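## Task

Take the foam block off the desk and set it on top of the low shelf beneath the PACKING sign. The robot must not tip over or be left leaning, or the task fails. The block must stay there by itself; if only the gripper holds it in place at the end, it does not count.

## Robot and tools

Robot: a Hello Robot Stretch 3 with one arm. It has a two-wheel differential base (0.33 m long, 0.34 m wide) that cannot move sideways, a lift on a vertical mast, and a telescoping arm that reaches out to the robot's RIGHT. To bring the gripper forward or back, drive the base. The base turns about the point midway between its drive wheels, 0.05 m behind its front edge. With the arm in and the wrist folded, a turn sweeps a 0.28 m radius; an unfolded wrist reaches past that. Cameras: head_camera and nav_camera on the head, aimed by head_pan_rad and head_tilt_rad, and wrist_camera on the gripper.

Frames: the base frame has its origin on the floor between the drive wheels, with x forward, y left and z up. hand_pose is reported in this frame, at the point where the closed fingertips meet. The odometry frame is the base frame at the scene's start. Heading is positive to the left, from -3.142 to 3.142.

execute_actions takes "actions", a list run in order. Each action has "robot" (a command, a queue, or {"stop": true}) and "steps" (1 to 450 control steps at 30 per second). It can also have "until", which ends the action early once every condition in it holds. {"steps": n} on its own just waits. An empty list returns the current state and images. If any part of a call is invalid or out of range, the whole call is rejected and nothing in it runs.

A command can hold "base", "joints" and "contact_limits", and their motions start together.
- base: exactly one key. translate_m is a relative drive in metres from where the base is when the command starts; positive is forward, and the magnitude is at most 1. rotate_rad is a relative turn in radians on the spot; positive is counter-clockwise, and the magnitude is at most 3.2.
- joints: a dict of absolute targets by name, not offsets. Joints you leave out keep their current target. Ranges: lift_m 0 to 1.1 (arm height, m); arm_m 0 to 0.52 (extension, m); wrist_yaw_rad -1.345 to 4.42 (0 points along the arm, positive swings toward the front, 3.0 folds over the base); wrist_pitch_rad -1.57 to 0.451 (negative tips the fingertips down); wrist_roll_rad -2.911 to 2.911; gripper_m -0.089 to 0.179 (bigger is wider; the real gap is smaller by about 0.007 near closed and 0.025 fully open); head_pan_rad -3.953 to 1.73 (-1.57 looks along the arm); head_tilt_rad -1.53 to 0.419 (negative looks down).
- contact_limits: {"arm_m": effort%} from 1 to 100. It stops the arm motion at that motor effort, and lower is gentler. It lasts until arm_m's next command.
- A queue is a list of up to 8 commands or {"pause_s": s} entries (s at most 15), run one after another. A new command takes over at once and throws away the rest of any older queue.

Waiting: an action like {"robot": {...}, "steps": 450, "until": {"robot": {"status": "ended"}}} returns once nothing is moving. You can also test single fields, for example "lift_m": [">", 0.3] or "base_status": ["!=", "moving"]. "any" in place of "robot" fires when the first motion ends. Motion keeps going while you think.

Fast driving (0.30 m/s, 1.9 rad/s) needs the arm stowed: lift_m below 0.30, arm_m below 0.03 and wrist_yaw_rad above 2.54. Otherwise the base is held to 0.10 m/s and 0.63 rad/s.

Gripper: to grasp, command gripper_m below the object's width. To let go, command at least 0.02 above the value where the pads made contact. Neither the reading nor "done" proves you are holding anything, so check with the cameras. Squeezing too hard triggers a guard that eases the grip. Fold or unfold the wrist only with lift_m between 0.32 and 0.95, wrist_pitch_rad -0.4 and roll near 0. With yaw below -0.4, keep pitch at -0.5 or lower.

Tipping risks: the robot can tip if the arm pushes on something rigid with the gripper higher than about 0.45 m, if it pushes again after a contact_stop, or if it drives while holding or pressing on something fixed. Snagging furniture is also a risk, worst when reversing. If base_tilt shows a lean, undo the last move in small steps and free the gripper; if the lean stays, lower lift to about 0.2. Avoid dropping objects, slamming or hard pushes, and knocking things off. Loose items may get nudged now and then.

Result lines:
- base_status shows progress as (moved of goal).
- joint_goals, joint_status and measured_speeds give each joint's target, state and speed.
- Status words: moving, done, off_target, contact_stop (the joint goes slack), time_out, stopped, not_commanded, torque_fault (a wrist servo is off for 10 s; wait with steps).
- The robot line gives refusals, queue (idle/running/done/dropped/stopped) and queue_left.
- on_its_own reports targets the robot changed itself, slack or off joints, and tilt.
- base_tilt is in degrees, forward/right positive. motor_effort is in %, peak in brackets.
- lidar_m gives 12 distances, sector 1 straight ahead and counting counter-clockwise, in a plane 0.17 m up.
- wrist_depth_mm and head_depth_mm are 7x7 depth grids.

zoom_image: camera (head_camera, nav_camera or wrist_camera) and region [x0, y0, x1, y1] in that image's pixels, at most 504x504. head_camera images are 896x504, nav 672x504, wrist 644x364.

finished_scene: pass scene (1 or 2) once everything has stopped and the object rests on the shelf unheld. This is final. Its result gives the next scene's task.

Each tool is called after "Call:" as a command line: name --argument value for each argument, lists and objects as JSON in quotes; but a table of rows of numbers goes row by row, as --pt "numbers of a row", without its own name.

## Session

Call:
execute_actions --actions '[]'

Scene clock: 0.00 s.
robot.base_odometry: x=+0.000 y=+0.000 heading=+0.000 (m, m, rad; robot's odometry frame)
robot.turned_by_wheels: +0.000 (rad since the last result)
robot.turned_by_imu: +0.000 (rad since the last result)
robot.base_tilt: forward=+1.9 right=+0.2 (deg)
robot.lidar_m: 1.13 0.91 1.17 1.09 1.09 1.04 1.54 1.38 0.76 0.65 0.65 0.74
robot.head_depth_mm: 1622 979 960 944 926 904 886 / 1654 1227 1143 1121 1096 1045 974 / 1643 1640 1418 1373 1346 1090 817 / 1574 1572 1564 1567 1538 1074 801 / 1521 1513 1505 1500 1480 1056 748 / 1464 1455 1441 1428 1415 1045 702 / 1411 1397 1385 1366 1372 1024 691
robot.base_status: not_commanded
robot.joint_positions: lift_m=+0.311 arm_m=-0.002 wrist_yaw_rad=+3.062 wrist_pitch_rad=-0.548 wrist_roll_rad=+0.007 gripper_m=+0.037 head_pan_rad=+0.013 head_tilt_rad=+0.012
robot.joint_goals: lift_m=+0.311 arm_m=-0.002 wrist_yaw_rad=+3.062 wrist_pitch_rad=-0.548 wrist_roll_rad=+0.007 gripper_m=+0.037 head_pan_rad=+0.013 head_tilt_rad=+0.012
robot.joint_status: lift_m=not_commanded arm_m=not_commanded wrist_yaw_rad=not_commanded wrist_pitch_rad=not_commanded wrist_roll_rad=not_commanded gripper_m=not_commanded head_pan_rad=not_commanded head_tilt_rad=not_commanded
robot.measured_speeds: translate_m=+0.000 rotate_rad=+0.000 lift_m=+0.000 arm_m=+0.000 wrist_yaw_rad=+0.000 wrist_pitch_rad=+0.000 wrist_roll_rad=+0.000 head_pan_rad=+0.000 head_tilt_rad=+0.000
robot: refusals=0 queue=idle queue_left=0
robot.motor_effort: left_wheel=+0 right_wheel=+1 lift_m=+26 arm_m=+0 wrist_yaw_rad=+0 wrist_pitch_rad=+7 wrist_roll_rad=+1 gripper_m=-1 head_pan_rad=+1 head_tilt_rad=+3 (%)
robot.hand_pose: x=-0.0049 y=+0.0626 z=+0.2959 quat_wxyz=(+0.219, +0.690, +0.164, +0.670) (m; robot's base frame)
robot.wrist_depth_mm: 653 857 - - - - - / 877 746 - - - - 929 / 925 856 - 918 840 801 728 / 741 757 - 725 675 640 600 / 682 671 635 610 582 540 517 / 596 569 549 - - 469 450 / 506 497 - - - 407 396
pictures: head_camera (sideways: a quarter turn clockwise sets it upright), nav_camera (sideways: a quarter turn counterclockwise sets it upright), wrist_camera
Images, in order (width x height): head_camera 896x504, nav_camera 672x504, wrist_camera 644x364.

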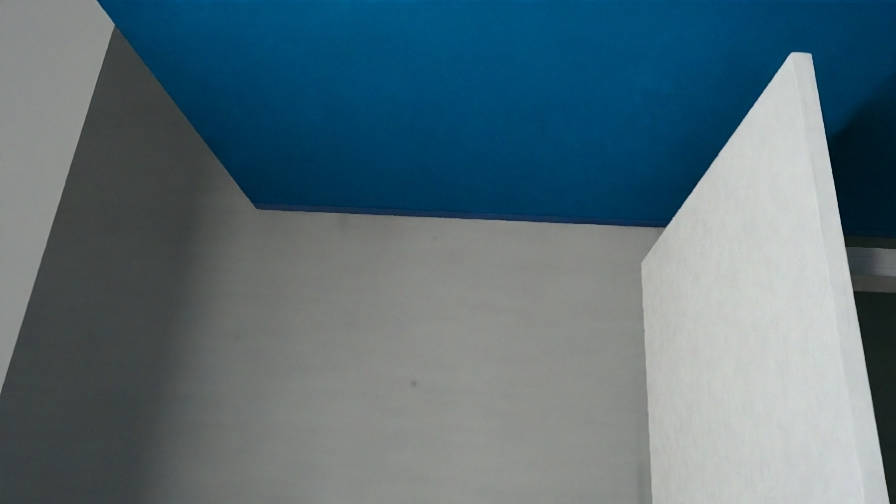

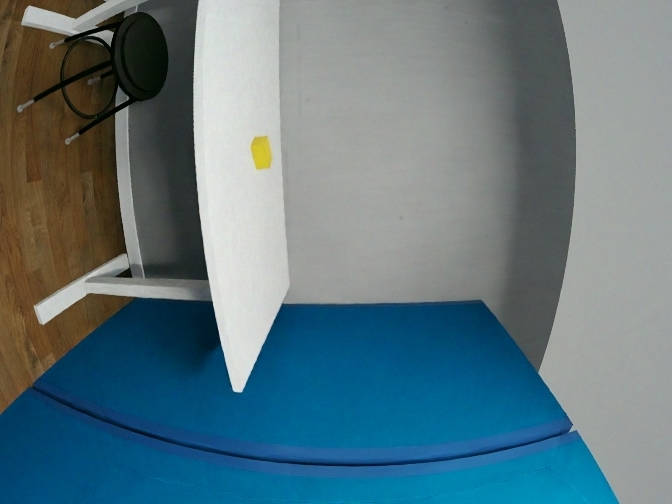

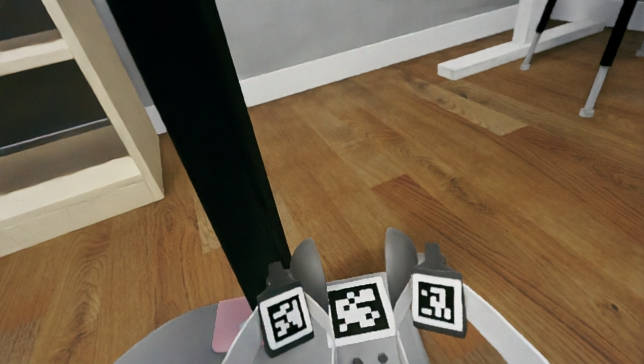

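Call:
execute_actions --actions '[{"robot":{"joints":{"head_pan_rad":0.6,"head_tilt_rad":-0.4}},"steps":100,"until":{"robot":{"status":"ended"}}}]'

Call:
execute_actions --actions '[{"robot":{"joints":{"head_pan_rad":1.7,"head_tilt_rad":-0.3}},"steps":100,"until":{"robot":{"status":"ended"}}}]'

Call:
execute_actions --actions '[{"robot":{"joints":{"head_pan_rad":-2.6,"head_tilt_rad":-0.3}},"steps":150,"until":{"robot":{"status":"ended"}}}]'

Scene clock: 3.33 s.
robot.base_odometry: x=+0.000 y=+0.000 heading=+0.000 (m, m, rad; robot's odometry frame)
robot.turned_by_wheels: +0.000 (rad since the last result)
robot.turned_by_imu: +0.000 (rad since the last result)
robot.base_tilt: forward=+2.1 right=+0.2 (deg)
robot.lidar_m: 1.13 0.92 1.17 1.09 1.09 1.04 1.54 1.37 0.77 0.65 0.65 0.74
robot.head_depth_mm: 1217 1285 1350 1122 788 1660 1457 / 1238 1312 1398 1049 817 1692 1452 / 1268 1343 1433 1029 1637 1732 1442 / 1308 1382 1467 1040 1691 1755 1435 / 1335 1420 1502 1013 1306 1663 1411 / 1366 1459 1539 988 1295 1143 1360 / 1403 1504 1587 970 1833 1586 1359
robot.base_status: not_commanded
robot.joint_positions: lift_m=+0.311 arm_m=-0.002 wrist_yaw_rad=+3.062 wrist_pitch_rad=-0.548 wrist_roll_rad=+0.007 gripper_m=+0.037 head_pan_rad=+0.593 head_tilt_rad=-0.394
robot.joint_goals: lift_m=+0.311 arm_m=-0.002 wrist_yaw_rad=+3.062 wrist_pitch_rad=-0.548 wrist_roll_rad=+0.007 gripper_m=+0.037 head_pan_rad=+0.600 head_tilt_rad=-0.400
robot.joint_status: lift_m=not_commanded arm_m=not_commanded wrist_yaw_rad=not_commanded wrist_pitch_rad=not_commanded wrist_roll_rad=not_commanded gripper_m=not_commanded head_pan_rad=done head_tilt_rad=done
robot.measured_speeds: translate_m=+0.000 rotate_rad=+0.000 lift_m=+0.000 arm_m=+0.000 wrist_yaw_rad=+0.000 wrist_pitch_rad=+0.000 wrist_roll_rad=+0.000 head_pan_rad=+0.000 head_tilt_rad=+0.000
robot: refusals=0 queue=done queue_left=0
robot.motor_effort: left_wheel=+0(0) right_wheel=+2(2) lift_m=+26(27) arm_m=+1(1) wrist_yaw_rad=+0(0) wrist_pitch_rad=+7(7) wrist_roll_rad=+1(1) gripper_m=+0(1) head_pan_rad=+4(37) head_tilt_rad=-4(35) (%)
robot.hand_pose: x=-0.0049 y=+0.0626 z=+0.2959 quat_wxyz=(+0.219, +0.690, +0.164, +0.670) (m; robot's base frame)
robot.wrist_depth_mm: 649 851 - - - - - / 891 748 - - - - 914 / 921 843 - 930 838 789 735 / 739 736 - 736 679 652 601 / 690 672 631 613 584 547 510 / 597 559 542 - - 471 448 / 510 500 - - - 410 398
pictures: head_camera (sideways: a quarter turn clockwise sets it upright), nav_camera (sideways: a quarter turn counterclockwise sets it upright), wrist_camera
camera_calibration (this result's frames):
head_camera: T_world_to_cam=[[-0.223745, -0.238824, -0.944935, 1.24853], [-0.515165, 0.851992, -0.0933513, 0.121111], [0.827371, 0.46591, -0.313663, 0.363486], [0, 0, 0, 1]] pos_world=[0.0410071, 0.025642, 1.3051]
nav_camera: T_world_to_cam=[[0.376998, 0.228085, 0.897691, -1.12857], [0.536926, -0.843556, -0.0111587, 0.0577607], [0.754708, 0.4862, -0.440483, 0.524999], [0, 0, 0, 1]] pos_world=[-0.00176559, 0.0508799, 1.24501]
wrist_camera: T_world_to_cam=[[0.986217, -0.100318, -0.131573, 0.0608011], [-0.165454, -0.596648, -0.785262, 0.313037], [0.00027317, 0.796208, -0.605023, 0.292617], [0, 0, 0, 1]] pos_world=[-0.00824974, -0.040112, 0.430856]
Images, in order (width x height): head_camera 896x504, nav_camera 672x504, wrist_camera 644x364.

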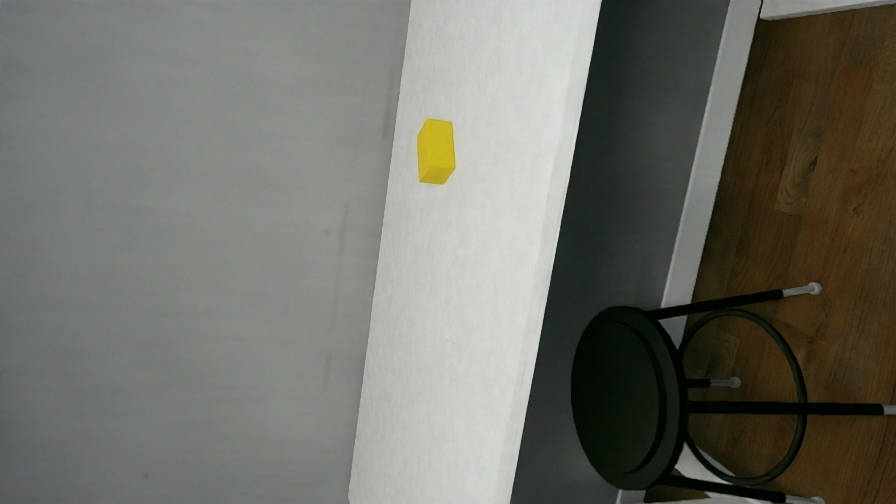

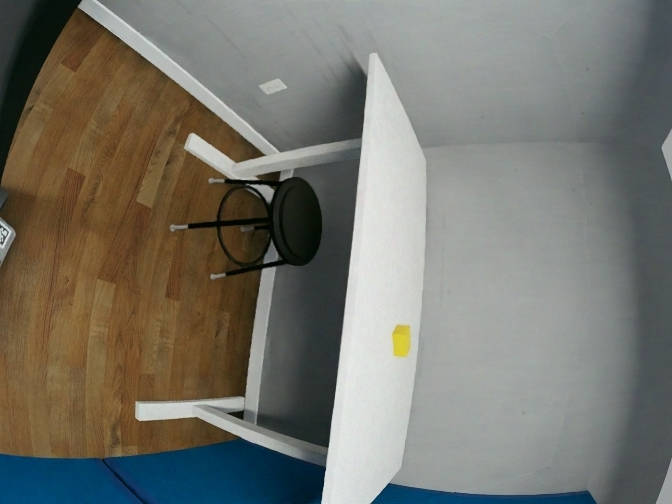

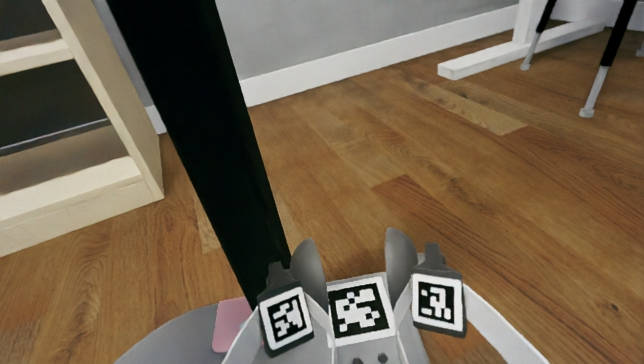

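Scene clock: 4.43 s.
robot.base_odometry: x=+0.000 y=+0.000 heading=+0.000 (m, m, rad; robot's odometry frame)
robot.turned_by_wheels: +0.000 (rad since the last result)
robot.turned_by_imu: +0.000 (rad since the last result)
robot.base_tilt: forward=+2.0 right=+0.2 (deg)
robot.lidar_m: 1.13 0.91 1.17 1.09 1.09 1.04 1.53 1.37 0.76 0.65 0.65 0.74
robot.head_depth_mm: 1026 1083 1143 1219 1309 1393 1476 / 1002 1054 1119 1185 1262 1353 1430 / 973 1021 1088 1151 1222 1316 1392 / 945 1001 1052 1118 1189 1266 1357 / 929 975 1022 1088 1149 1225 1315 / 907 956 1004 1061 1121 1192 1267 / 887 930 981 1029 1090 1151 1228
robot.base_status: not_commanded
robot.joint_positions: lift_m=+0.311 arm_m=-0.002 wrist_yaw_rad=+3.062 wrist_pitch_rad=-0.548 wrist_roll_rad=+0.007 gripper_m=+0.037 head_pan_rad=+1.693 head_tilt_rad=-0.310
robot.joint_goals: lift_m=+0.311 arm_m=-0.002 wrist_yaw_rad=+3.062 wrist_pitch_rad=-0.548 wrist_roll_rad=+0.007 gripper_m=+0.037 head_pan_rad=+1.700 head_tilt_rad=-0.300
robot.joint_status: lift_m=not_commanded arm_m=not_commanded wrist_yaw_rad=not_commanded wrist_pitch_rad=not_commanded wrist_roll_rad=not_commanded gripper_m=not_commanded head_pan_rad=done head_tilt_rad=done
robot.measured_speeds: translate_m=+0.000 rotate_rad=+0.000 lift_m=+0.000 arm_m=+0.000 wrist_yaw_rad=+0.000 wrist_pitch_rad=+0.000 wrist_roll_rad=+0.000 head_pan_rad=+0.000 head_tilt_rad=+0.000
robot: refusals=0 queue=done queue_left=0
robot.motor_effort: left_wheel=+0(0) right_wheel=+1(2) lift_m=+27(27) arm_m=+1(1) wrist_yaw_rad=+0(0) wrist_pitch_rad=+7(7) wrist_roll_rad=+1(1) gripper_m=-1(1) head_pan_rad=+4(48) head_tilt_rad=+7(20) (%)
robot.hand_pose: x=-0.0049 y=+0.0626 z=+0.2959 quat_wxyz=(+0.219, +0.690, +0.164, +0.670) (m; robot's base frame)
robot.wrist_depth_mm: 656 843 - - - - - / 874 755 - - - - 918 / 951 850 - 912 839 789 737 / 754 756 - 732 679 634 616 / 672 671 640 600 579 542 519 / 603 562 555 - - 474 450 / 506 498 - - - 411 396
pictures: head_camera (sideways: a quarter turn clockwise sets it upright), nav_camera (sideways: a quarter turn counterclockwise sets it upright), wrist_camera
camera_calibration (this result's frames):
head_camera: T_world_to_cam=[[0.101494, -0.22733, -0.968514, 1.27735], [-0.993918, -0.0649922, -0.0889011, 0.118248], [-0.0427361, 0.971647, -0.232543, 0.263215], [0, 0, 0, 1]] pos_world=[-0.000865853, 0.042313, 1.30886]
nav_camera: T_world_to_cam=[[-0.0228406, 0.362571, 0.931676, -1.17048], [0.995205, 0.0968988, -0.0133111, 0.0577688], [-0.0951046, 0.926905, -0.363046, 0.429412], [0, 0, 0, 1]] pos_world=[-0.0433871, 0.020759, 1.24717]
wrist_camera: T_world_to_cam=[[0.986217, -0.100318, -0.131573, 0.0608012], [-0.165454, -0.596648, -0.785262, 0.313037], [0.000273145, 0.796208, -0.605023, 0.292617], [0, 0, 0, 1]] pos_world=[-0.00824973, -0.040112, 0.430856]
Images, in order (width x height): head_camera 896x504, nav_camera 672x504, wrist_camera 644x364.

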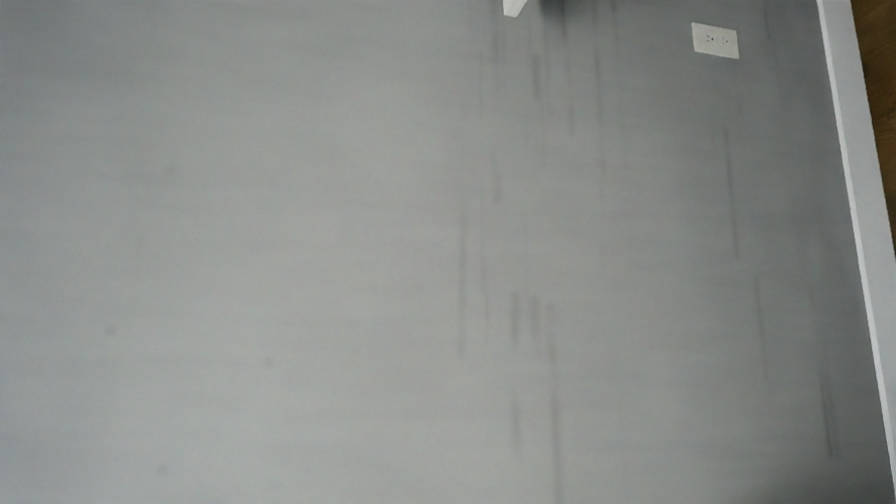

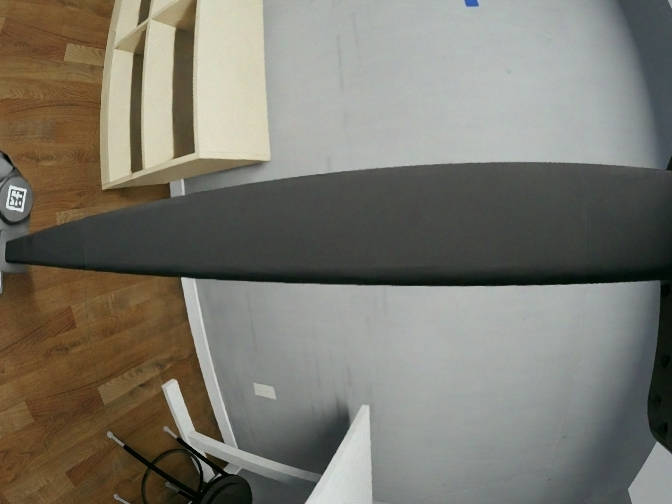

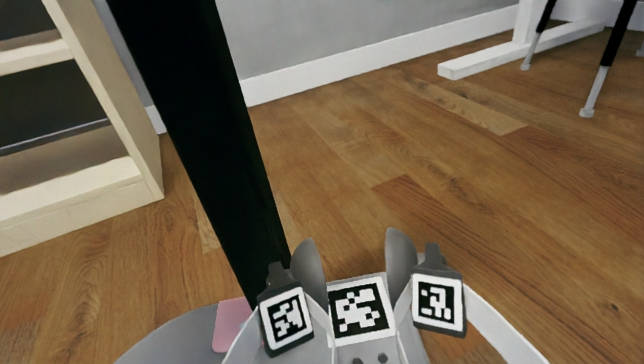

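Scene clock: 6.77 s.
robot.base_odometry: x=+0.000 y=+0.000 heading=+0.000 (m, m, rad; robot's odometry frame)
robot.turned_by_wheels: +0.000 (rad since the last result)
robot.turned_by_imu: +0.000 (rad since the last result)
robot.base_tilt: forward=+2.0 right=+0.1 (deg)
robot.lidar_m: 1.13 0.92 1.17 1.09 1.09 1.03 1.54 1.37 0.77 0.65 0.65 0.74
robot.head_depth_mm: 1905 1995 2075 2179 2266 2076 1577 / 1944 2014 2118 2228 2348 2065 1566 / 1983 2084 2177 2284 2414 2034 1557 / 2039 2124 2227 2343 2453 2019 1550 / 2072 2167 2289 2398 2490 1998 1531 / 2107 2208 2320 2464 2540 1960 1514 / 1115 1167 1214 1268 1331 1392 1409
robot.base_status: not_commanded
robot.joint_positions: lift_m=+0.311 arm_m=-0.002 wrist_yaw_rad=+3.062 wrist_pitch_rad=-0.548 wrist_roll_rad=+0.007 gripper_m=+0.037 head_pan_rad=-2.593 head_tilt_rad=-0.310
robot.joint_goals: lift_m=+0.311 arm_m=-0.002 wrist_yaw_rad=+3.062 wrist_pitch_rad=-0.548 wrist_roll_rad=+0.007 gripper_m=+0.037 head_pan_rad=-2.600 head_tilt_rad=-0.300
robot.joint_status: lift_m=not_commanded arm_m=not_commanded wrist_yaw_rad=not_commanded wrist_pitch_rad=not_commanded wrist_roll_rad=not_commanded gripper_m=not_commanded head_pan_rad=done head_tilt_rad=done
robot.measured_speeds: translate_m=+0.000 rotate_rad=+0.000 lift_m=+0.000 arm_m=+0.000 wrist_yaw_rad=+0.000 wrist_pitch_rad=+0.000 wrist_roll_rad=+0.000 head_pan_rad=+0.000 head_tilt_rad=+0.000
robot: refusals=0 queue=done queue_left=0
robot.motor_effort: left_wheel=+0(0) right_wheel=+2(1) lift_m=+27(26) arm_m=+1(1) wrist_yaw_rad=+0(0) wrist_pitch_rad=+7(7) wrist_roll_rad=+1(1) gripper_m=+1(1) head_pan_rad=-4(48) head_tilt_rad=+6(5) (%)
robot.hand_pose: x=-0.0049 y=+0.0626 z=+0.2959 quat_wxyz=(+0.219, +0.690, +0.164, +0.670) (m; robot's base frame)
robot.wrist_depth_mm: 656 848 - - - - - / 895 759 - - - - 913 / 944 867 - 906 853 792 734 / 744 748 - 730 679 649 608 / 691 673 652 610 584 542 516 / 598 569 548 - - 473 450 / 507 497 - - - 409 394
pictures: head_camera (sideways: a quarter turn clockwise sets it upright), nav_camera (sideways: a quarter turn counterclockwise sets it upright), wrist_camera
camera_calibration (this result's frames):
head_camera: T_world_to_cam=[[0.164835, 0.186458, -0.968537, 1.27699], [0.47065, -0.87783, -0.0888959, 0.109307], [-0.866786, -0.441189, -0.232453, 0.268125], [0, 0, 0, 1]] pos_world=[-0.0295317, -0.0238587, 1.30886]
nav_camera: T_world_to_cam=[[-0.320508, -0.170856, 0.93171, -1.16871], [-0.500235, 0.865788, -0.0133134, 0.066894], [-0.804388, -0.470341, -0.362959, 0.433626], [0, 0, 0, 1]] pos_world=[0.0076878, -0.0536438, 1.24717]
wrist_camera: T_world_to_cam=[[0.986217, -0.100318, -0.131573, 0.0608012], [-0.165454, -0.596648, -0.785262, 0.313037], [0.000272972, 0.796208, -0.605023, 0.292617], [0, 0, 0, 1]] pos_world=[-0.00824976, -0.040112, 0.430856]
Images, in order (width x height): head_camera 896x504, nav_camera 672x504, wrist_camera 644x364.

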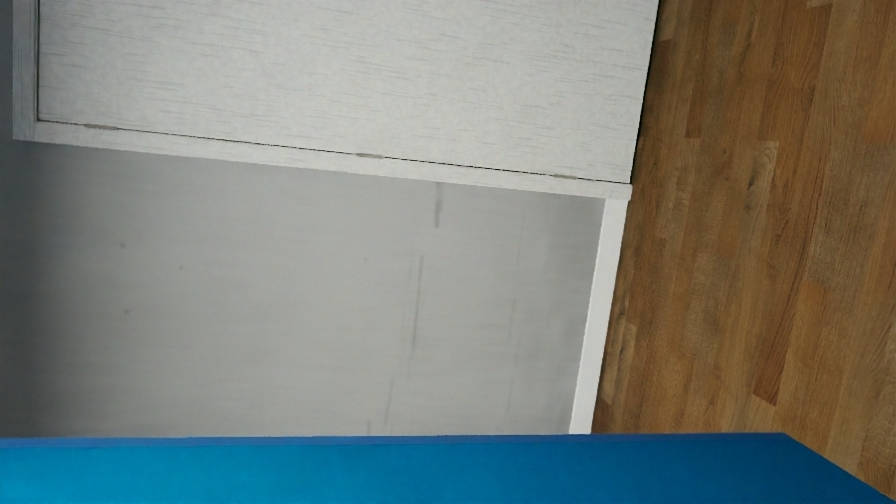

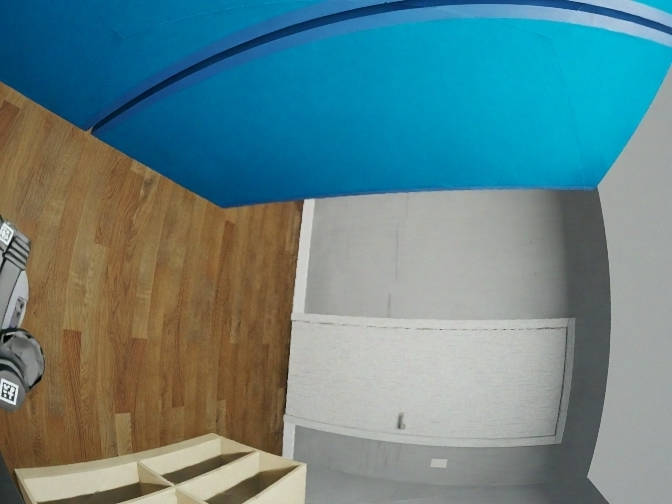

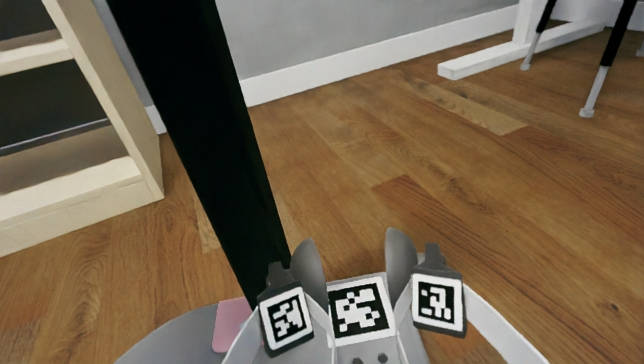

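Call:
execute_actions --actions '[{"robot":[{"base":{"rotate_rad":0.27},"joints":{"lift_m":0.28,"head_pan_rad":-3.6,"head_tilt_rad":-0.1}},{"base":{"translate_m":0.42}}],"steps":300,"until":{"robot":{"status":"ended"}}}]'

Call:
execute_actions --actions '[{"robot":[{"base":{"rotate_rad":1.57},"joints":{"lift_m":0.9,"wrist_pitch_rad":-0.4,"head_pan_rad":-1.57,"head_tilt_rad":-0.5}},{"joints":{"wrist_yaw_rad":1.5,"gripper_m":0.17}},{"joints":{"lift_m":1.08,"wrist_pitch_rad":0}},{"joints":{"wrist_yaw_rad":0}}],"steps":450,"until":{"robot":{"status":"ended"}}}]'

Scene clock: 19.13 s.
robot.base_odometry: x=+0.405 y=+0.112 heading=+0.270 (m, m, rad; robot's odometry frame)
robot.turned_by_wheels: +0.270 (rad since the last result)
robot.turned_by_imu: +0.265 (rad since the last result)
robot.base_tilt: forward=+2.0 right=+0.2 (deg)
robot.lidar_m: 1.08 0.73 0.58 1.10 0.92 1.39 2.67 0.93 0.67 0.64 0.66 0.74
robot.head_depth_mm: 1326 1324 1325 1310 1311 1304 1077 / 1504 1508 1499 1489 1486 1433 1073 / 1744 1738 1730 1724 1718 1529 1217 / 1980 2071 2050 2045 2027 1507 1390 / 2090 2546 2496 2488 2471 1723 1638 / 2109 2657 2723 2783 2789 1948 1874 / 2144 2497 2529 2543 2613 2590 1889
robot.base_status: done (translate_m +0.4200 of +0.4200)
robot.joint_positions: lift_m=+0.281 arm_m=-0.002 wrist_yaw_rad=+3.062 wrist_pitch_rad=-0.549 wrist_roll_rad=+0.007 gripper_m=+0.037 head_pan_rad=-3.593 head_tilt_rad=-0.111
robot.joint_goals: lift_m=+0.280 arm_m=-0.002 wrist_yaw_rad=+3.062 wrist_pitch_rad=-0.549 wrist_roll_rad=+0.007 gripper_m=+0.037 head_pan_rad=-3.600 head_tilt_rad=-0.100
robot.joint_status: lift_m=done arm_m=not_commanded wrist_yaw_rad=not_commanded wrist_pitch_rad=not_commanded wrist_roll_rad=not_commanded gripper_m=not_commanded head_pan_rad=done head_tilt_rad=done
robot.measured_speeds: translate_m=+0.000 rotate_rad=+0.000 lift_m=+0.000 arm_m=+0.000 wrist_yaw_rad=+0.000 wrist_pitch_rad=+0.000 wrist_roll_rad=+0.000 head_pan_rad=+0.000 head_tilt_rad=+0.000
robot: refusals=0 queue=done queue_left=0
robot.motor_effort: left_wheel=-1(7) right_wheel=+3(7) lift_m=+16(28) arm_m=+1(1) wrist_yaw_rad=+0(0) wrist_pitch_rad=+7(7) wrist_roll_rad=+1(1) gripper_m=+0(1) head_pan_rad=-3(46) head_tilt_rad=+7(30) (%)
robot.hand_pose: x=-0.0049 y=+0.0626 z=+0.2651 quat_wxyz=(+0.219, +0.690, +0.164, +0.670) (m; robot's base frame)
robot.wrist_depth_mm: 886 974 - - - - 907 / 840 - - - - 905 861 / 804 - - 847 782 710 681 / 794 790 - 679 636 590 566 / 666 626 594 565 539 501 481 / 546 536 528 - - 439 416 / 472 - - - - 379 368
pictures: head_camera (sideways: a quarter turn clockwise sets it upright), nav_camera (sideways: a quarter turn counterclockwise sets it upright), wrist_camera
camera_calibration (this result's frames):
head_camera: T_world_to_cam=[[0.06984, 0.0473633, -0.996433, 1.31415], [-0.49928, -0.863099, -0.0760201, 0.0984826], [-0.863621, 0.502809, -0.0366313, 0.0132018], [0, 0, 0, 1]] pos_world=[-0.0312082, 0.0161199, 1.31743]
nav_camera: T_world_to_cam=[[-0.145134, 0.0941707, 0.98492, -1.2393], [0.45558, 0.890013, -0.0179637, 0.0671217], [-0.878284, 0.446103, -0.172074, 0.185635], [0, 0, 0, 1]] pos_world=[-0.047404, -0.0258459, 1.25376]
wrist_camera: T_world_to_cam=[[0.986216, -0.100331, -0.131571, 0.0567447], [-0.165461, -0.596724, -0.785203, 0.288808], [0.000268725, 0.796149, -0.6051, 0.274002], [0, 0, 0, 1]] pos_world=[-0.00824984, -0.0401149, 0.400037]
Images, in order (width x height): head_camera 896x504, nav_camera 672x504, wrist_camera 644x364.

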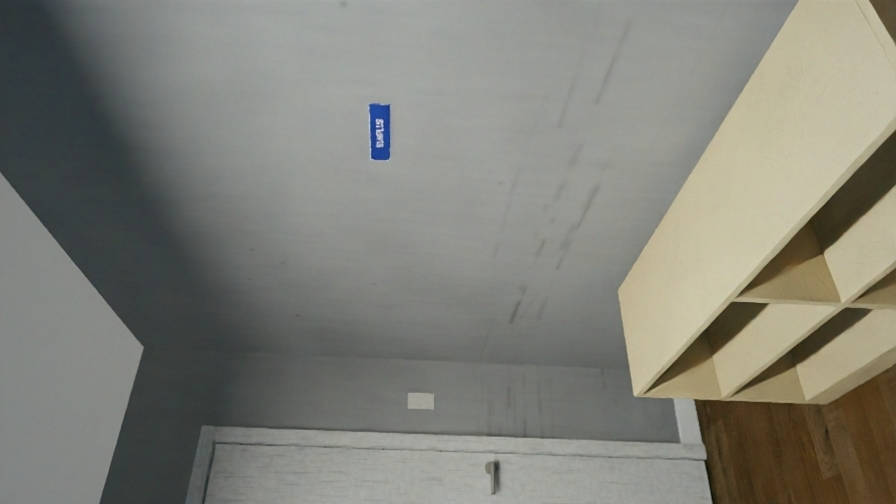

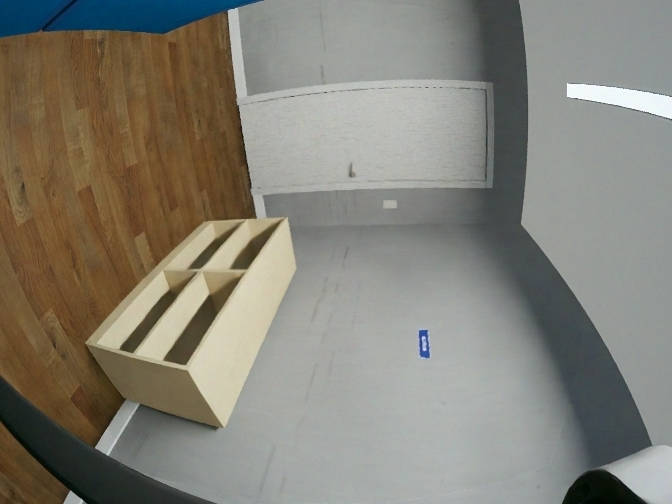

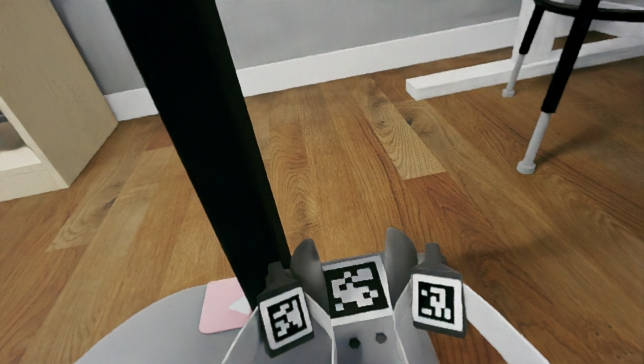

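Scene clock: 31.43 s.
robot.base_odometry: x=+0.405 y=+0.112 heading=+1.840 (m, m, rad; robot's odometry frame)
robot.turned_by_wheels: +1.570 (rad since the last result)
robot.turned_by_imu: +1.547 (rad since the last result)
robot.base_tilt: forward=+2.1 right=+0.2 (deg)
robot.lidar_m: 1.10 0.92 1.39 2.67 0.94 0.67 0.64 0.66 0.74 1.08 0.73 0.58
robot.head_depth_mm: 908 977 - - - - 1256 / 907 978 - - - - 1041 / 898 959 - - - - - / 891 955 - - - - 1244 / 883 950 1027 897 539 433 1214 / 874 942 1015 667 553 429 379 / 866 933 1004 761 545 423 376
robot.base_status: done (rotate_rad +1.5699 of +1.5700)
robot.joint_positions: lift_m=+1.079 arm_m=-0.002 wrist_yaw_rad=+0.002 wrist_pitch_rad=-0.026 wrist_roll_rad=+0.007 gripper_m=+0.170 head_pan_rad=-1.577 head_tilt_rad=-0.494
robot.joint_goals: lift_m=+1.080 arm_m=-0.002 wrist_yaw_rad=+0.000 wrist_pitch_rad=+0.000 wrist_roll_rad=+0.007 gripper_m=+0.170 head_pan_rad=-1.570 head_tilt_rad=-0.500
robot.joint_status: lift_m=done arm_m=not_commanded wrist_yaw_rad=done wrist_pitch_rad=done wrist_roll_rad=not_commanded gripper_m=done head_pan_rad=done head_tilt_rad=done
robot.measured_speeds: translate_m=+0.000 rotate_rad=+0.000 lift_m=+0.000 arm_m=+0.000 wrist_yaw_rad=+0.000 wrist_pitch_rad=+0.000 wrist_roll_rad=+0.000 head_pan_rad=+0.000 head_tilt_rad=+0.000
robot: refusals=0 queue=done queue_left=0
robot.motor_effort: left_wheel=-2(9) right_wheel=+3(7) lift_m=+37(43) arm_m=+1(0) wrist_yaw_rad=-2(1) wrist_pitch_rad=+15(13) wrist_roll_rad=+1(1) gripper_m=+0(83) head_pan_rad=+3(48) head_tilt_rad=-4(36) (%)
robot.hand_pose: x=-0.0209 y=-0.3984 z=+1.1874 quat_wxyz=(+0.705, +0.010, -0.709, -0.009) (m; robot's base frame)
robot.wrist_depth_mm: 797 794 805 818 791 792 700 / 806 818 812 796 798 815 724 / 823 798 817 818 831 824 743 / 844 833 825 850 830 826 759 / 866 858 847 837 843 843 751 / 869 864 790 711 660 612 - / 657 - 565 500 496 465 416
pictures: head_camera (sideways: a quarter turn clockwise sets it upright), nav_camera (sideways: a quarter turn counterclockwise sets it upright), wrist_camera
camera_calibration (this result's frames):
head_camera: T_world_to_cam=[[-0.0705549, 0.411679, -0.908594, 1.20017], [0.994182, -0.0452982, -0.0977254, 0.117587], [-0.0813891, -0.910203, -0.406088, 0.48931], [0, 0, 0, 1]] pos_world=[0.00759968, -0.0433855, 1.30066]
nav_camera: T_world_to_cam=[[-0.024678, -0.526915, 0.84956, -1.06335], [-0.999417, 0.0330576, -0.00852808, 0.0637064], [-0.0235908, -0.849275, -0.527423, 0.642871], [0, 0, 0, 1]] pos_world=[0.0525938, -0.0164246, 1.24298]
wrist_camera: T_world_to_cam=[[-0.990964, -0.0490571, -0.124836, 0.118696], [0.117237, 0.13536, -0.983836, 1.2687], [0.0651618, -0.989581, -0.128385, -0.0769202], [0, 0, 0, 1]] pos_world=[-0.0261024, -0.242026, 1.25313]
Images, in order (width x height): head_camera 896x504, nav_camera 672x504, wrist_camera 644x364.

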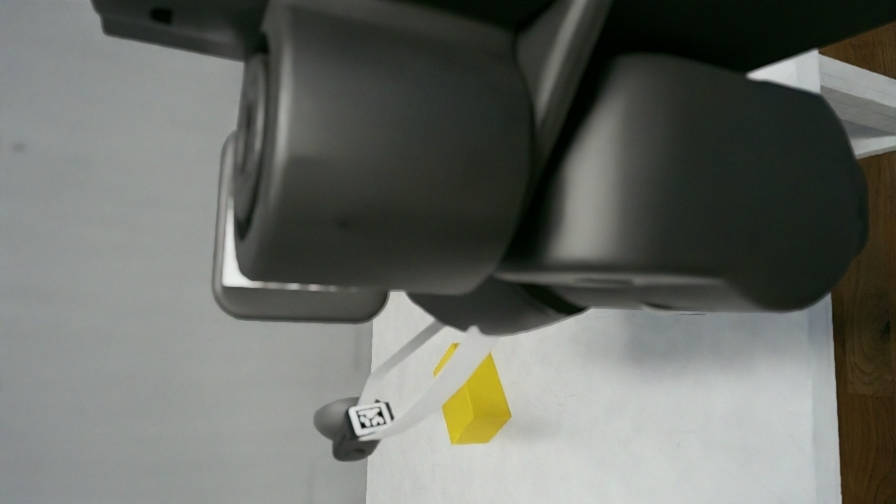

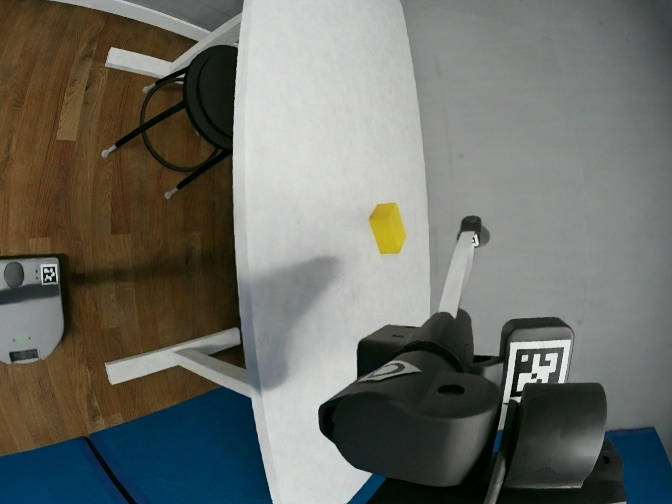

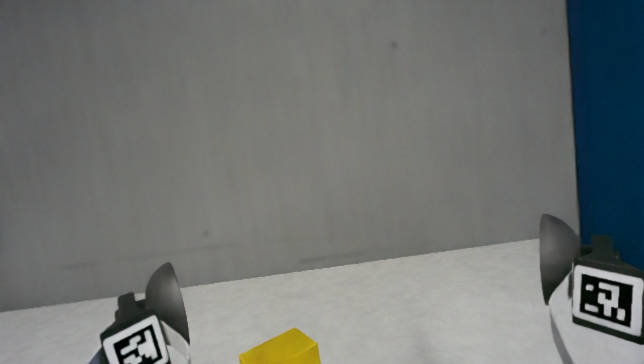

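Call:
execute_actions --actions '[{"robot":{"base":{"translate_m":0.13},"joints":{"lift_m":0.87,"arm_m":0.1}},"steps":300,"until":{"robot":{"status":"ended"}}}]'

Scene clock: 37.63 s.
robot.base_odometry: x=+0.370 y=+0.237 heading=+1.840 (m, m, rad; robot's odometry frame)
robot.turned_by_wheels: +0.000 (rad since the last result)
robot.turned_by_imu: +0.000 (rad since the last result)
robot.base_tilt: forward=+1.9 right=+0.1 (deg)
robot.lidar_m: 0.97 0.90 0.83 1.89 1.13 0.80 0.77 0.79 0.81 0.68 0.49 0.77
robot.head_depth_mm: 909 991 1078 860 593 487 - / 903 977 1070 839 583 - - / 895 968 1056 822 581 - - / 884 960 1042 766 616 - - / 880 955 1028 793 586 418 382 / 872 940 1015 777 533 429 380 / 865 928 1003 760 544 424 377
robot.base_status: done (translate_m +0.1300 of +0.1300)
robot.joint_positions: lift_m=+0.879 arm_m=+0.100 wrist_yaw_rad=+0.000 wrist_pitch_rad=+0.013 wrist_roll_rad=+0.007 gripper_m=+0.170 head_pan_rad=-1.577 head_tilt_rad=-0.495
robot.joint_goals: lift_m=+0.879 arm_m=+0.100 wrist_yaw_rad=+0.000 wrist_pitch_rad=+0.000 wrist_roll_rad=+0.007 gripper_m=+0.170 head_pan_rad=-1.570 head_tilt_rad=-0.500
robot.joint_status: lift_m=contact_stop arm_m=done wrist_yaw_rad=done wrist_pitch_rad=done wrist_roll_rad=not_commanded gripper_m=done head_pan_rad=done head_tilt_rad=done
robot.measured_speeds: translate_m=+0.000 rotate_rad=+0.000 lift_m=+0.000 arm_m=+0.000 wrist_yaw_rad=+0.000 wrist_pitch_rad=+0.000 wrist_roll_rad=+0.000 head_pan_rad=+0.000 head_tilt_rad=+0.000
robot: refusals=0 queue=dropped queue_left=0
robot.on_its_own: lift_m is slack since a contact_stop, until your next command for it (your +0.870 is given up)
robot.motor_effort: left_wheel=-1(4) right_wheel=+3(6) lift_m=+26(38) arm_m=+7(7) wrist_yaw_rad=+1(3) wrist_pitch_rad=-8(19) wrist_roll_rad=+1(2) gripper_m=-1(0) head_pan_rad=+4(3) head_tilt_rad=-3(4) (%)
robot.hand_pose: x=-0.0215 y=-0.5011 z=+0.9970 quat_wxyz=(+0.705, -0.005, -0.709, +0.004) (m; robot's base frame)
robot.wrist_depth_mm: 723 695 706 707 708 708 706 / 717 720 726 720 719 713 694 / 724 725 719 725 711 717 708 / 733 729 728 728 725 716 587 / 753 742 584 395 319 366 340 / 412 395 318 272 260 236 - / 255 - 219 203 189 177 159
pictures: head_camera (sideways: a quarter turn clockwise sets it upright), nav_camera (sideways: a quarter turn counterclockwise sets it upright), wrist_camera
camera_calibration (this result's frames):
head_camera: T_world_to_cam=[[-0.0706114, 0.412856, -0.908055, 1.19946], [0.99419, -0.0450166, -0.0977765, 0.117653], [-0.0812452, -0.909683, -0.407278, 0.490858], [0, 0, 0, 1]] pos_world=[0.0076064, -0.0433836, 1.3006]
nav_camera: T_world_to_cam=[[-0.0246032, -0.528029, 0.84887, -1.06245], [-0.999422, 0.0329142, -0.00849287, 0.0636606], [-0.0234553, -0.848588, -0.528534, 0.644315], [0, 0, 0, 1]] pos_world=[0.0525968, -0.0163403, 1.24296]
wrist_camera: T_world_to_cam=[[-0.9911, -0.0515947, -0.122714, 0.0858916], [0.117372, 0.09622, -0.988416, 1.08028], [0.0628045, -0.994022, -0.0893079, -0.244275], [0, 0, 0, 1]] pos_world=[-0.0263257, -0.342327, 1.05649]
Images, in order (width x height): head_camera 896x504, nav_camera 672x504, wrist_camera 644x364.

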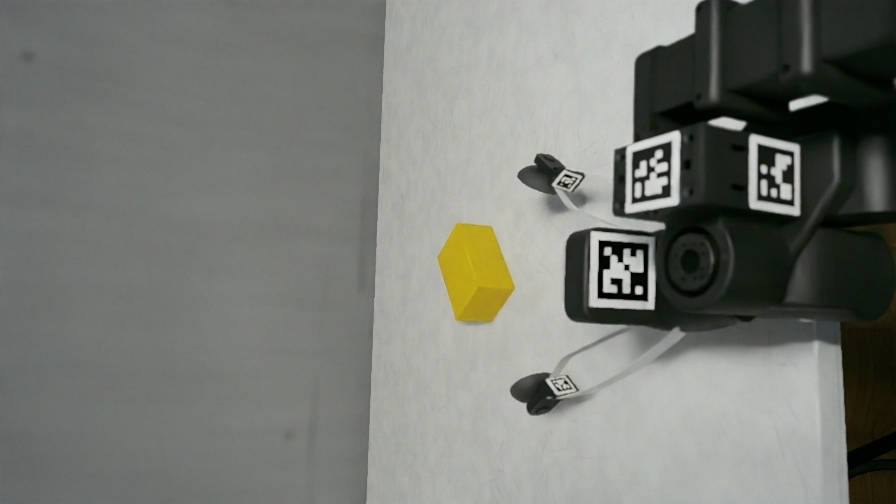

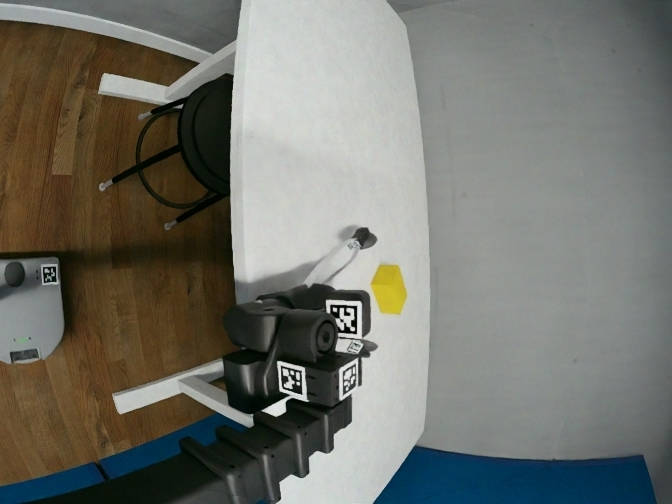

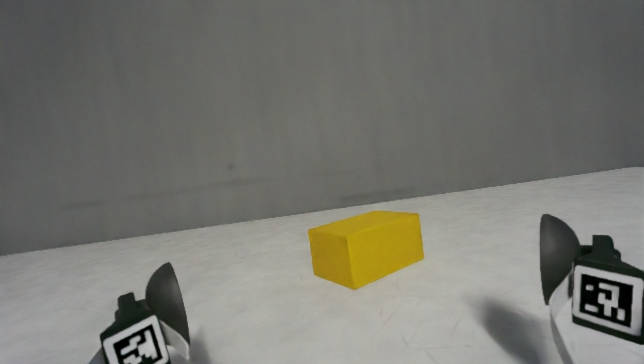

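Call:
execute_actions --actions '[{"robot":[{"joints":{"lift_m":0.92,"wrist_pitch_rad":-0.2}},{"joints":{"arm_m":0.29}},{"joints":{"gripper_m":0.04}},{"pause_s":1},{"joints":{"lift_m":1.0}}],"steps":400,"until":{"robot":{"status":"ended"}}}]'

Scene clock: 47.23 s.
robot.base_odometry: x=+0.370 y=+0.237 heading=+1.840 (m, m, rad; robot's odometry frame)
robot.turned_by_wheels: +0.000 (rad since the last result)
robot.turned_by_imu: -0.001 (rad since the last result)
robot.base_tilt: forward=+1.9 right=+0.2 (deg)
robot.lidar_m: 0.97 0.90 0.83 1.89 1.14 0.81 0.77 0.79 0.81 0.68 0.49 0.77
robot.head_depth_mm: 909 987 1070 - 569 452 1025 / 900 976 1040 786 585 447 1248 / 892 970 1024 729 576 443 391 / 886 959 1020 690 567 437 387 / 880 952 1026 707 559 432 383 / 873 936 1012 776 552 428 379 / 863 934 1001 759 544 424 376
robot.base_status: done (translate_m +0.1300 of +0.1300)
robot.joint_positions: lift_m=+0.999 arm_m=+0.290 wrist_yaw_rad=+0.000 wrist_pitch_rad=-0.220 wrist_roll_rad=+0.008 gripper_m=+0.053 head_pan_rad=-1.577 head_tilt_rad=-0.495
robot.joint_goals: lift_m=+1.000 arm_m=+0.290 wrist_yaw_rad=+0.000 wrist_pitch_rad=-0.200 wrist_roll_rad=+0.008 gripper_m=+0.053 head_pan_rad=-1.570 head_tilt_rad=-0.500
robot.joint_status: lift_m=done arm_m=done wrist_yaw_rad=done wrist_pitch_rad=done wrist_roll_rad=not_commanded gripper_m=done head_pan_rad=done head_tilt_rad=done
robot.measured_speeds: translate_m=+0.000 rotate_rad=+0.000 lift_m=+0.000 arm_m=+0.000 wrist_yaw_rad=+0.000 wrist_pitch_rad=+0.000 wrist_roll_rad=+0.000 head_pan_rad=+0.000 head_tilt_rad=+0.000
robot: refusals=0 queue=done queue_left=0
robot.on_its_own: gripper_m is held at +0.053, not at your +0.040, by its stall guard, which is still easing
robot.motor_effort: left_wheel=-1(1) right_wheel=+2(3) lift_m=+37(38) arm_m=+6(8) wrist_yaw_rad=+1(0) wrist_pitch_rad=+11(26) wrist_roll_rad=+0(1) gripper_m=-7(100) head_pan_rad=+4(3) head_tilt_rad=-3(3) (%)
robot.hand_pose: x=-0.0216 y=-0.6794 z=+1.0588 quat_wxyz=(+0.700, +0.077, -0.705, -0.078) (m; robot's base frame)
robot.wrist_depth_mm: 476 479 483 486 491 489 500 / 497 505 505 502 512 513 519 / 524 526 533 530 537 530 542 / 550 557 550 556 557 527 479 / 571 567 500 451 399 398 359 / 426 395 374 134 125 128 289 / 330 314 118 107 109 229 231
pictures: head_camera (sideways: a quarter turn clockwise sets it upright), nav_camera (sideways: a quarter turn counterclockwise sets it upright), wrist_camera
camera_calibration (this result's frames):
head_camera: T_world_to_cam=[[-0.0706115, 0.412856, -0.908055, 1.19946], [0.99419, -0.0450164, -0.0977765, 0.117653], [-0.0812449, -0.909683, -0.407278, 0.490858], [0, 0, 0, 1]] pos_world=[0.00760641, -0.0433836, 1.3006]
nav_camera: T_world_to_cam=[[-0.0246031, -0.528029, 0.84887, -1.06245], [-0.999422, 0.0329139, -0.00849287, 0.0636606], [-0.0234551, -0.848588, -0.528534, 0.644315], [0, 0, 0, 1]] pos_world=[0.0525968, -0.0163403, 1.24296]
wrist_camera: T_world_to_cam=[[-0.991031, -0.0215944, -0.131874, 0.114329], [0.117987, 0.32191, -0.93939, 1.25996], [0.062737, -0.946524, -0.316475, -0.143174], [0, 0, 0, 1]] pos_world=[-0.0263736, -0.538644, 1.15336]
Images, in order (width x height): head_camera 896x504, nav_camera 672x504, wrist_camera 644x364.

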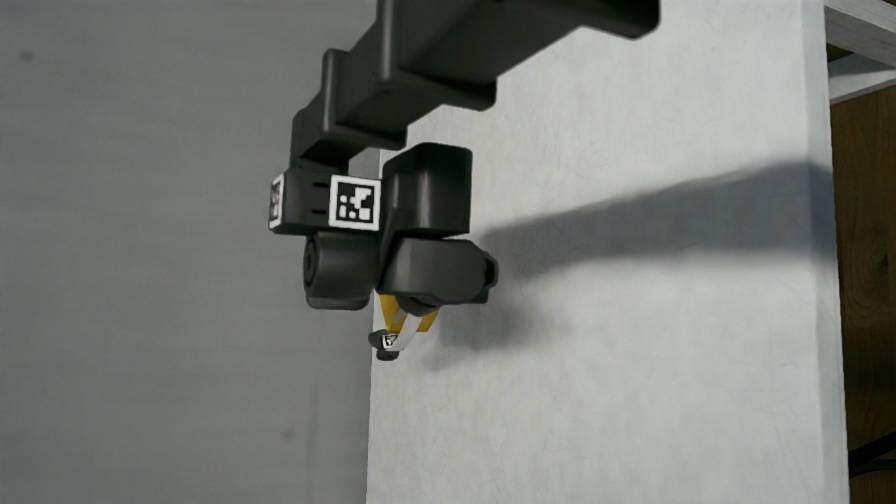

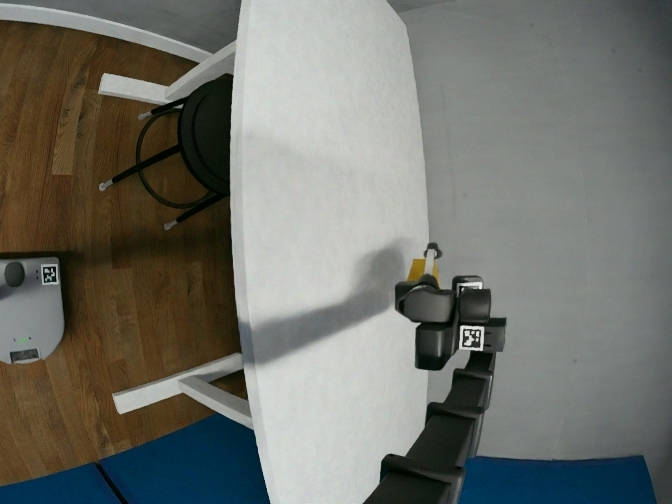

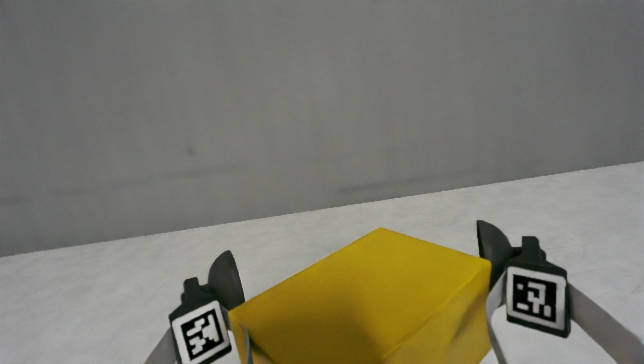

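Call:
execute_actions --actions '[{"robot":[{"joints":{"arm_m":0}},{"base":{"rotate_rad":1.6},"joints":{"wrist_yaw_rad":1.5}},{"joints":{"lift_m":0.6,"wrist_pitch_rad":-0.4}},{"joints":{"wrist_yaw_rad":3.0}},{"joints":{"lift_m":0.27,"head_pan_rad":1.2,"head_tilt_rad":-0.3}},{"base":{"translate_m":1}},{"base":{"translate_m":1}}],"steps":450,"until":{"robot":{"status":"ended"}}},{"steps":450,"until":{"robot":{"status":"ended"}}}]'

Scene clock: 76.03 s.
robot.base_odometry: x=-1.542 y=-0.350 heading=-2.843 (m, m, rad; robot's odometry frame)
robot.turned_by_wheels: +1.600 (rad since the last result)
robot.turned_by_imu: +1.580 (rad since the last result)
robot.base_tilt: forward=+2.1 right=+0.1 (deg)
robot.lidar_m: 0.68 0.70 0.98 1.08 0.85 1.11 2.69 0.94 0.54 0.64 0.99 0.70
robot.head_depth_mm: 858 867 884 898 909 925 936 / 991 1009 1026 1038 1059 1079 1096 / 1162 1186 1218 1238 1263 1293 1312 / 1421 1450 1486 1521 1564 1608 1488 / 1828 1872 1926 2004 2075 1904 1530 / 2465 2598 2744 2894 2618 1958 1513 / 3242 3390 3518 3692 2749 1950 1498
robot.base_status: done (translate_m +1.0000 of +1.0000)
robot.joint_positions: lift_m=+0.271 arm_m=+0.000 wrist_yaw_rad=+2.999 wrist_pitch_rad=-0.418 wrist_roll_rad=+0.008 gripper_m=+0.065 head_pan_rad=+1.193 head_tilt_rad=-0.309
robot.joint_goals: lift_m=+0.270 arm_m=+0.000 wrist_yaw_rad=+3.000 wrist_pitch_rad=-0.400 wrist_roll_rad=+0.008 gripper_m=+0.065 head_pan_rad=+1.200 head_tilt_rad=-0.300
robot.joint_status: lift_m=done arm_m=done wrist_yaw_rad=done wrist_pitch_rad=done wrist_roll_rad=not_commanded gripper_m=done head_pan_rad=done head_tilt_rad=done
robot.measured_speeds: translate_m=+0.000 rotate_rad=+0.000 lift_m=+0.000 arm_m=+0.000 wrist_yaw_rad=+0.000 wrist_pitch_rad=+0.000 wrist_roll_rad=+0.000 head_pan_rad=+0.000 head_tilt_rad=+0.000
robot: refusals=0 queue=done queue_left=0
robot.on_its_own: gripper_m is held at +0.065, not at your +0.040, by its stall guard, which is not easing now
robot.motor_effort: left_wheel=-1(6) right_wheel=+3(8) lift_m=+16(39) arm_m=-5(3) wrist_yaw_rad=+1(2) wrist_pitch_rad=+10(11) wrist_roll_rad=+0(1) gripper_m=-21(25) head_pan_rad=+4(48) head_tilt_rad=+6(27) (%)
robot.hand_pose: x=+0.0106 y=+0.0767 z=+0.2831 quat_wxyz=(+0.196, +0.703, +0.097, +0.677) (m; robot's base frame)
robot.wrist_depth_mm: 674 - - - - 975 698 / 715 - - - - - 728 / 763 776 - - - 929 747 / 811 847 890 832 779 718 655 / 809 741 694 650 598 590 539 / 633 603 - 135 126 132 466 / 524 505 116 107 109 398 392
pictures: head_camera (sideways: a quarter turn clockwise sets it upright), nav_camera (sideways: a quarter turn counterclockwise sets it upright), wrist_camera
camera_calibration (this result's frames):
head_camera: T_world_to_cam=[[-0.0196974, -0.247837, -0.968601, 1.27821], [-0.903544, 0.419175, -0.0888805, 0.11767], [0.428042, 0.873424, -0.232188, 0.259882], [0, 0, 0, 1]] pos_world=[0.0202572, 0.0404755, 1.30887]
nav_camera: T_world_to_cam=[[0.153536, 0.328875, 0.931809, -1.17173], [0.919975, -0.391751, -0.0133202, 0.0582395], [0.360656, 0.859286, -0.362705, 0.426189], [0, 0, 0, 1]] pos_world=[-0.0273845, 0.0419495, 1.24718]
wrist_camera: T_world_to_cam=[[0.980311, -0.145411, -0.133591, 0.0493166], [-0.187909, -0.479114, -0.857403, 0.325607], [0.0606708, 0.865624, -0.497004, 0.237102], [0, 0, 0, 1]] pos_world=[-0.00154615, -0.0420677, 0.403605]
Images, in order (width x height): head_camera 896x504, nav_camera 672x504, wrist_camera 644x364.

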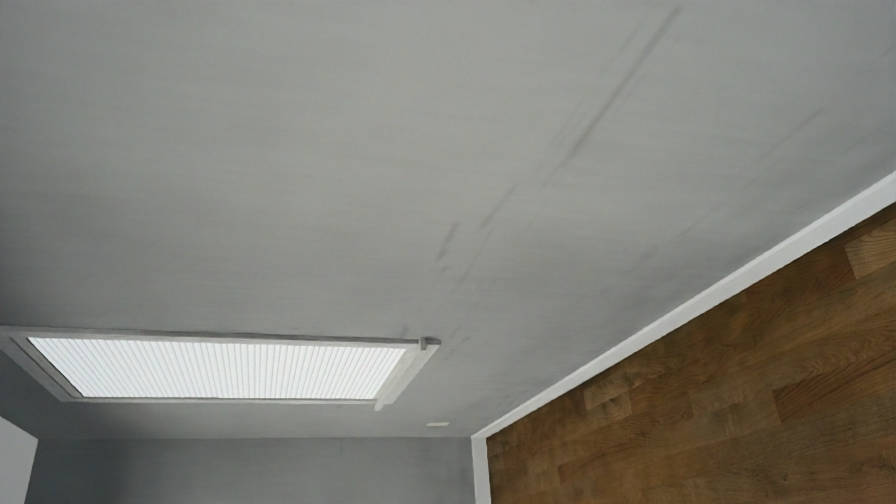

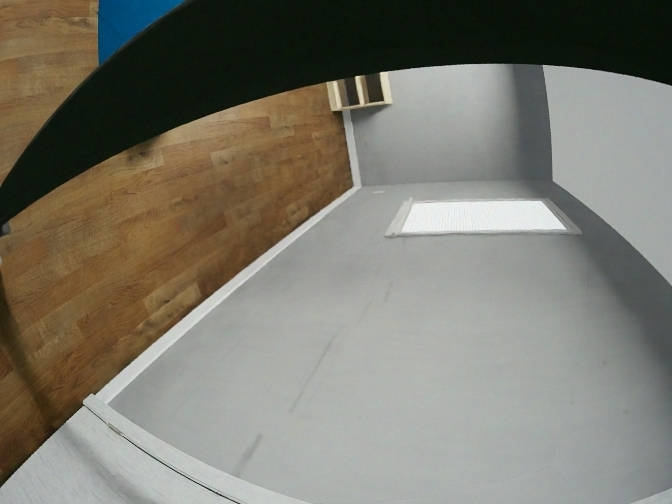

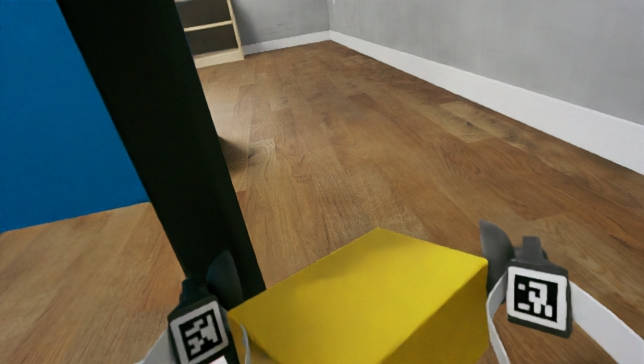

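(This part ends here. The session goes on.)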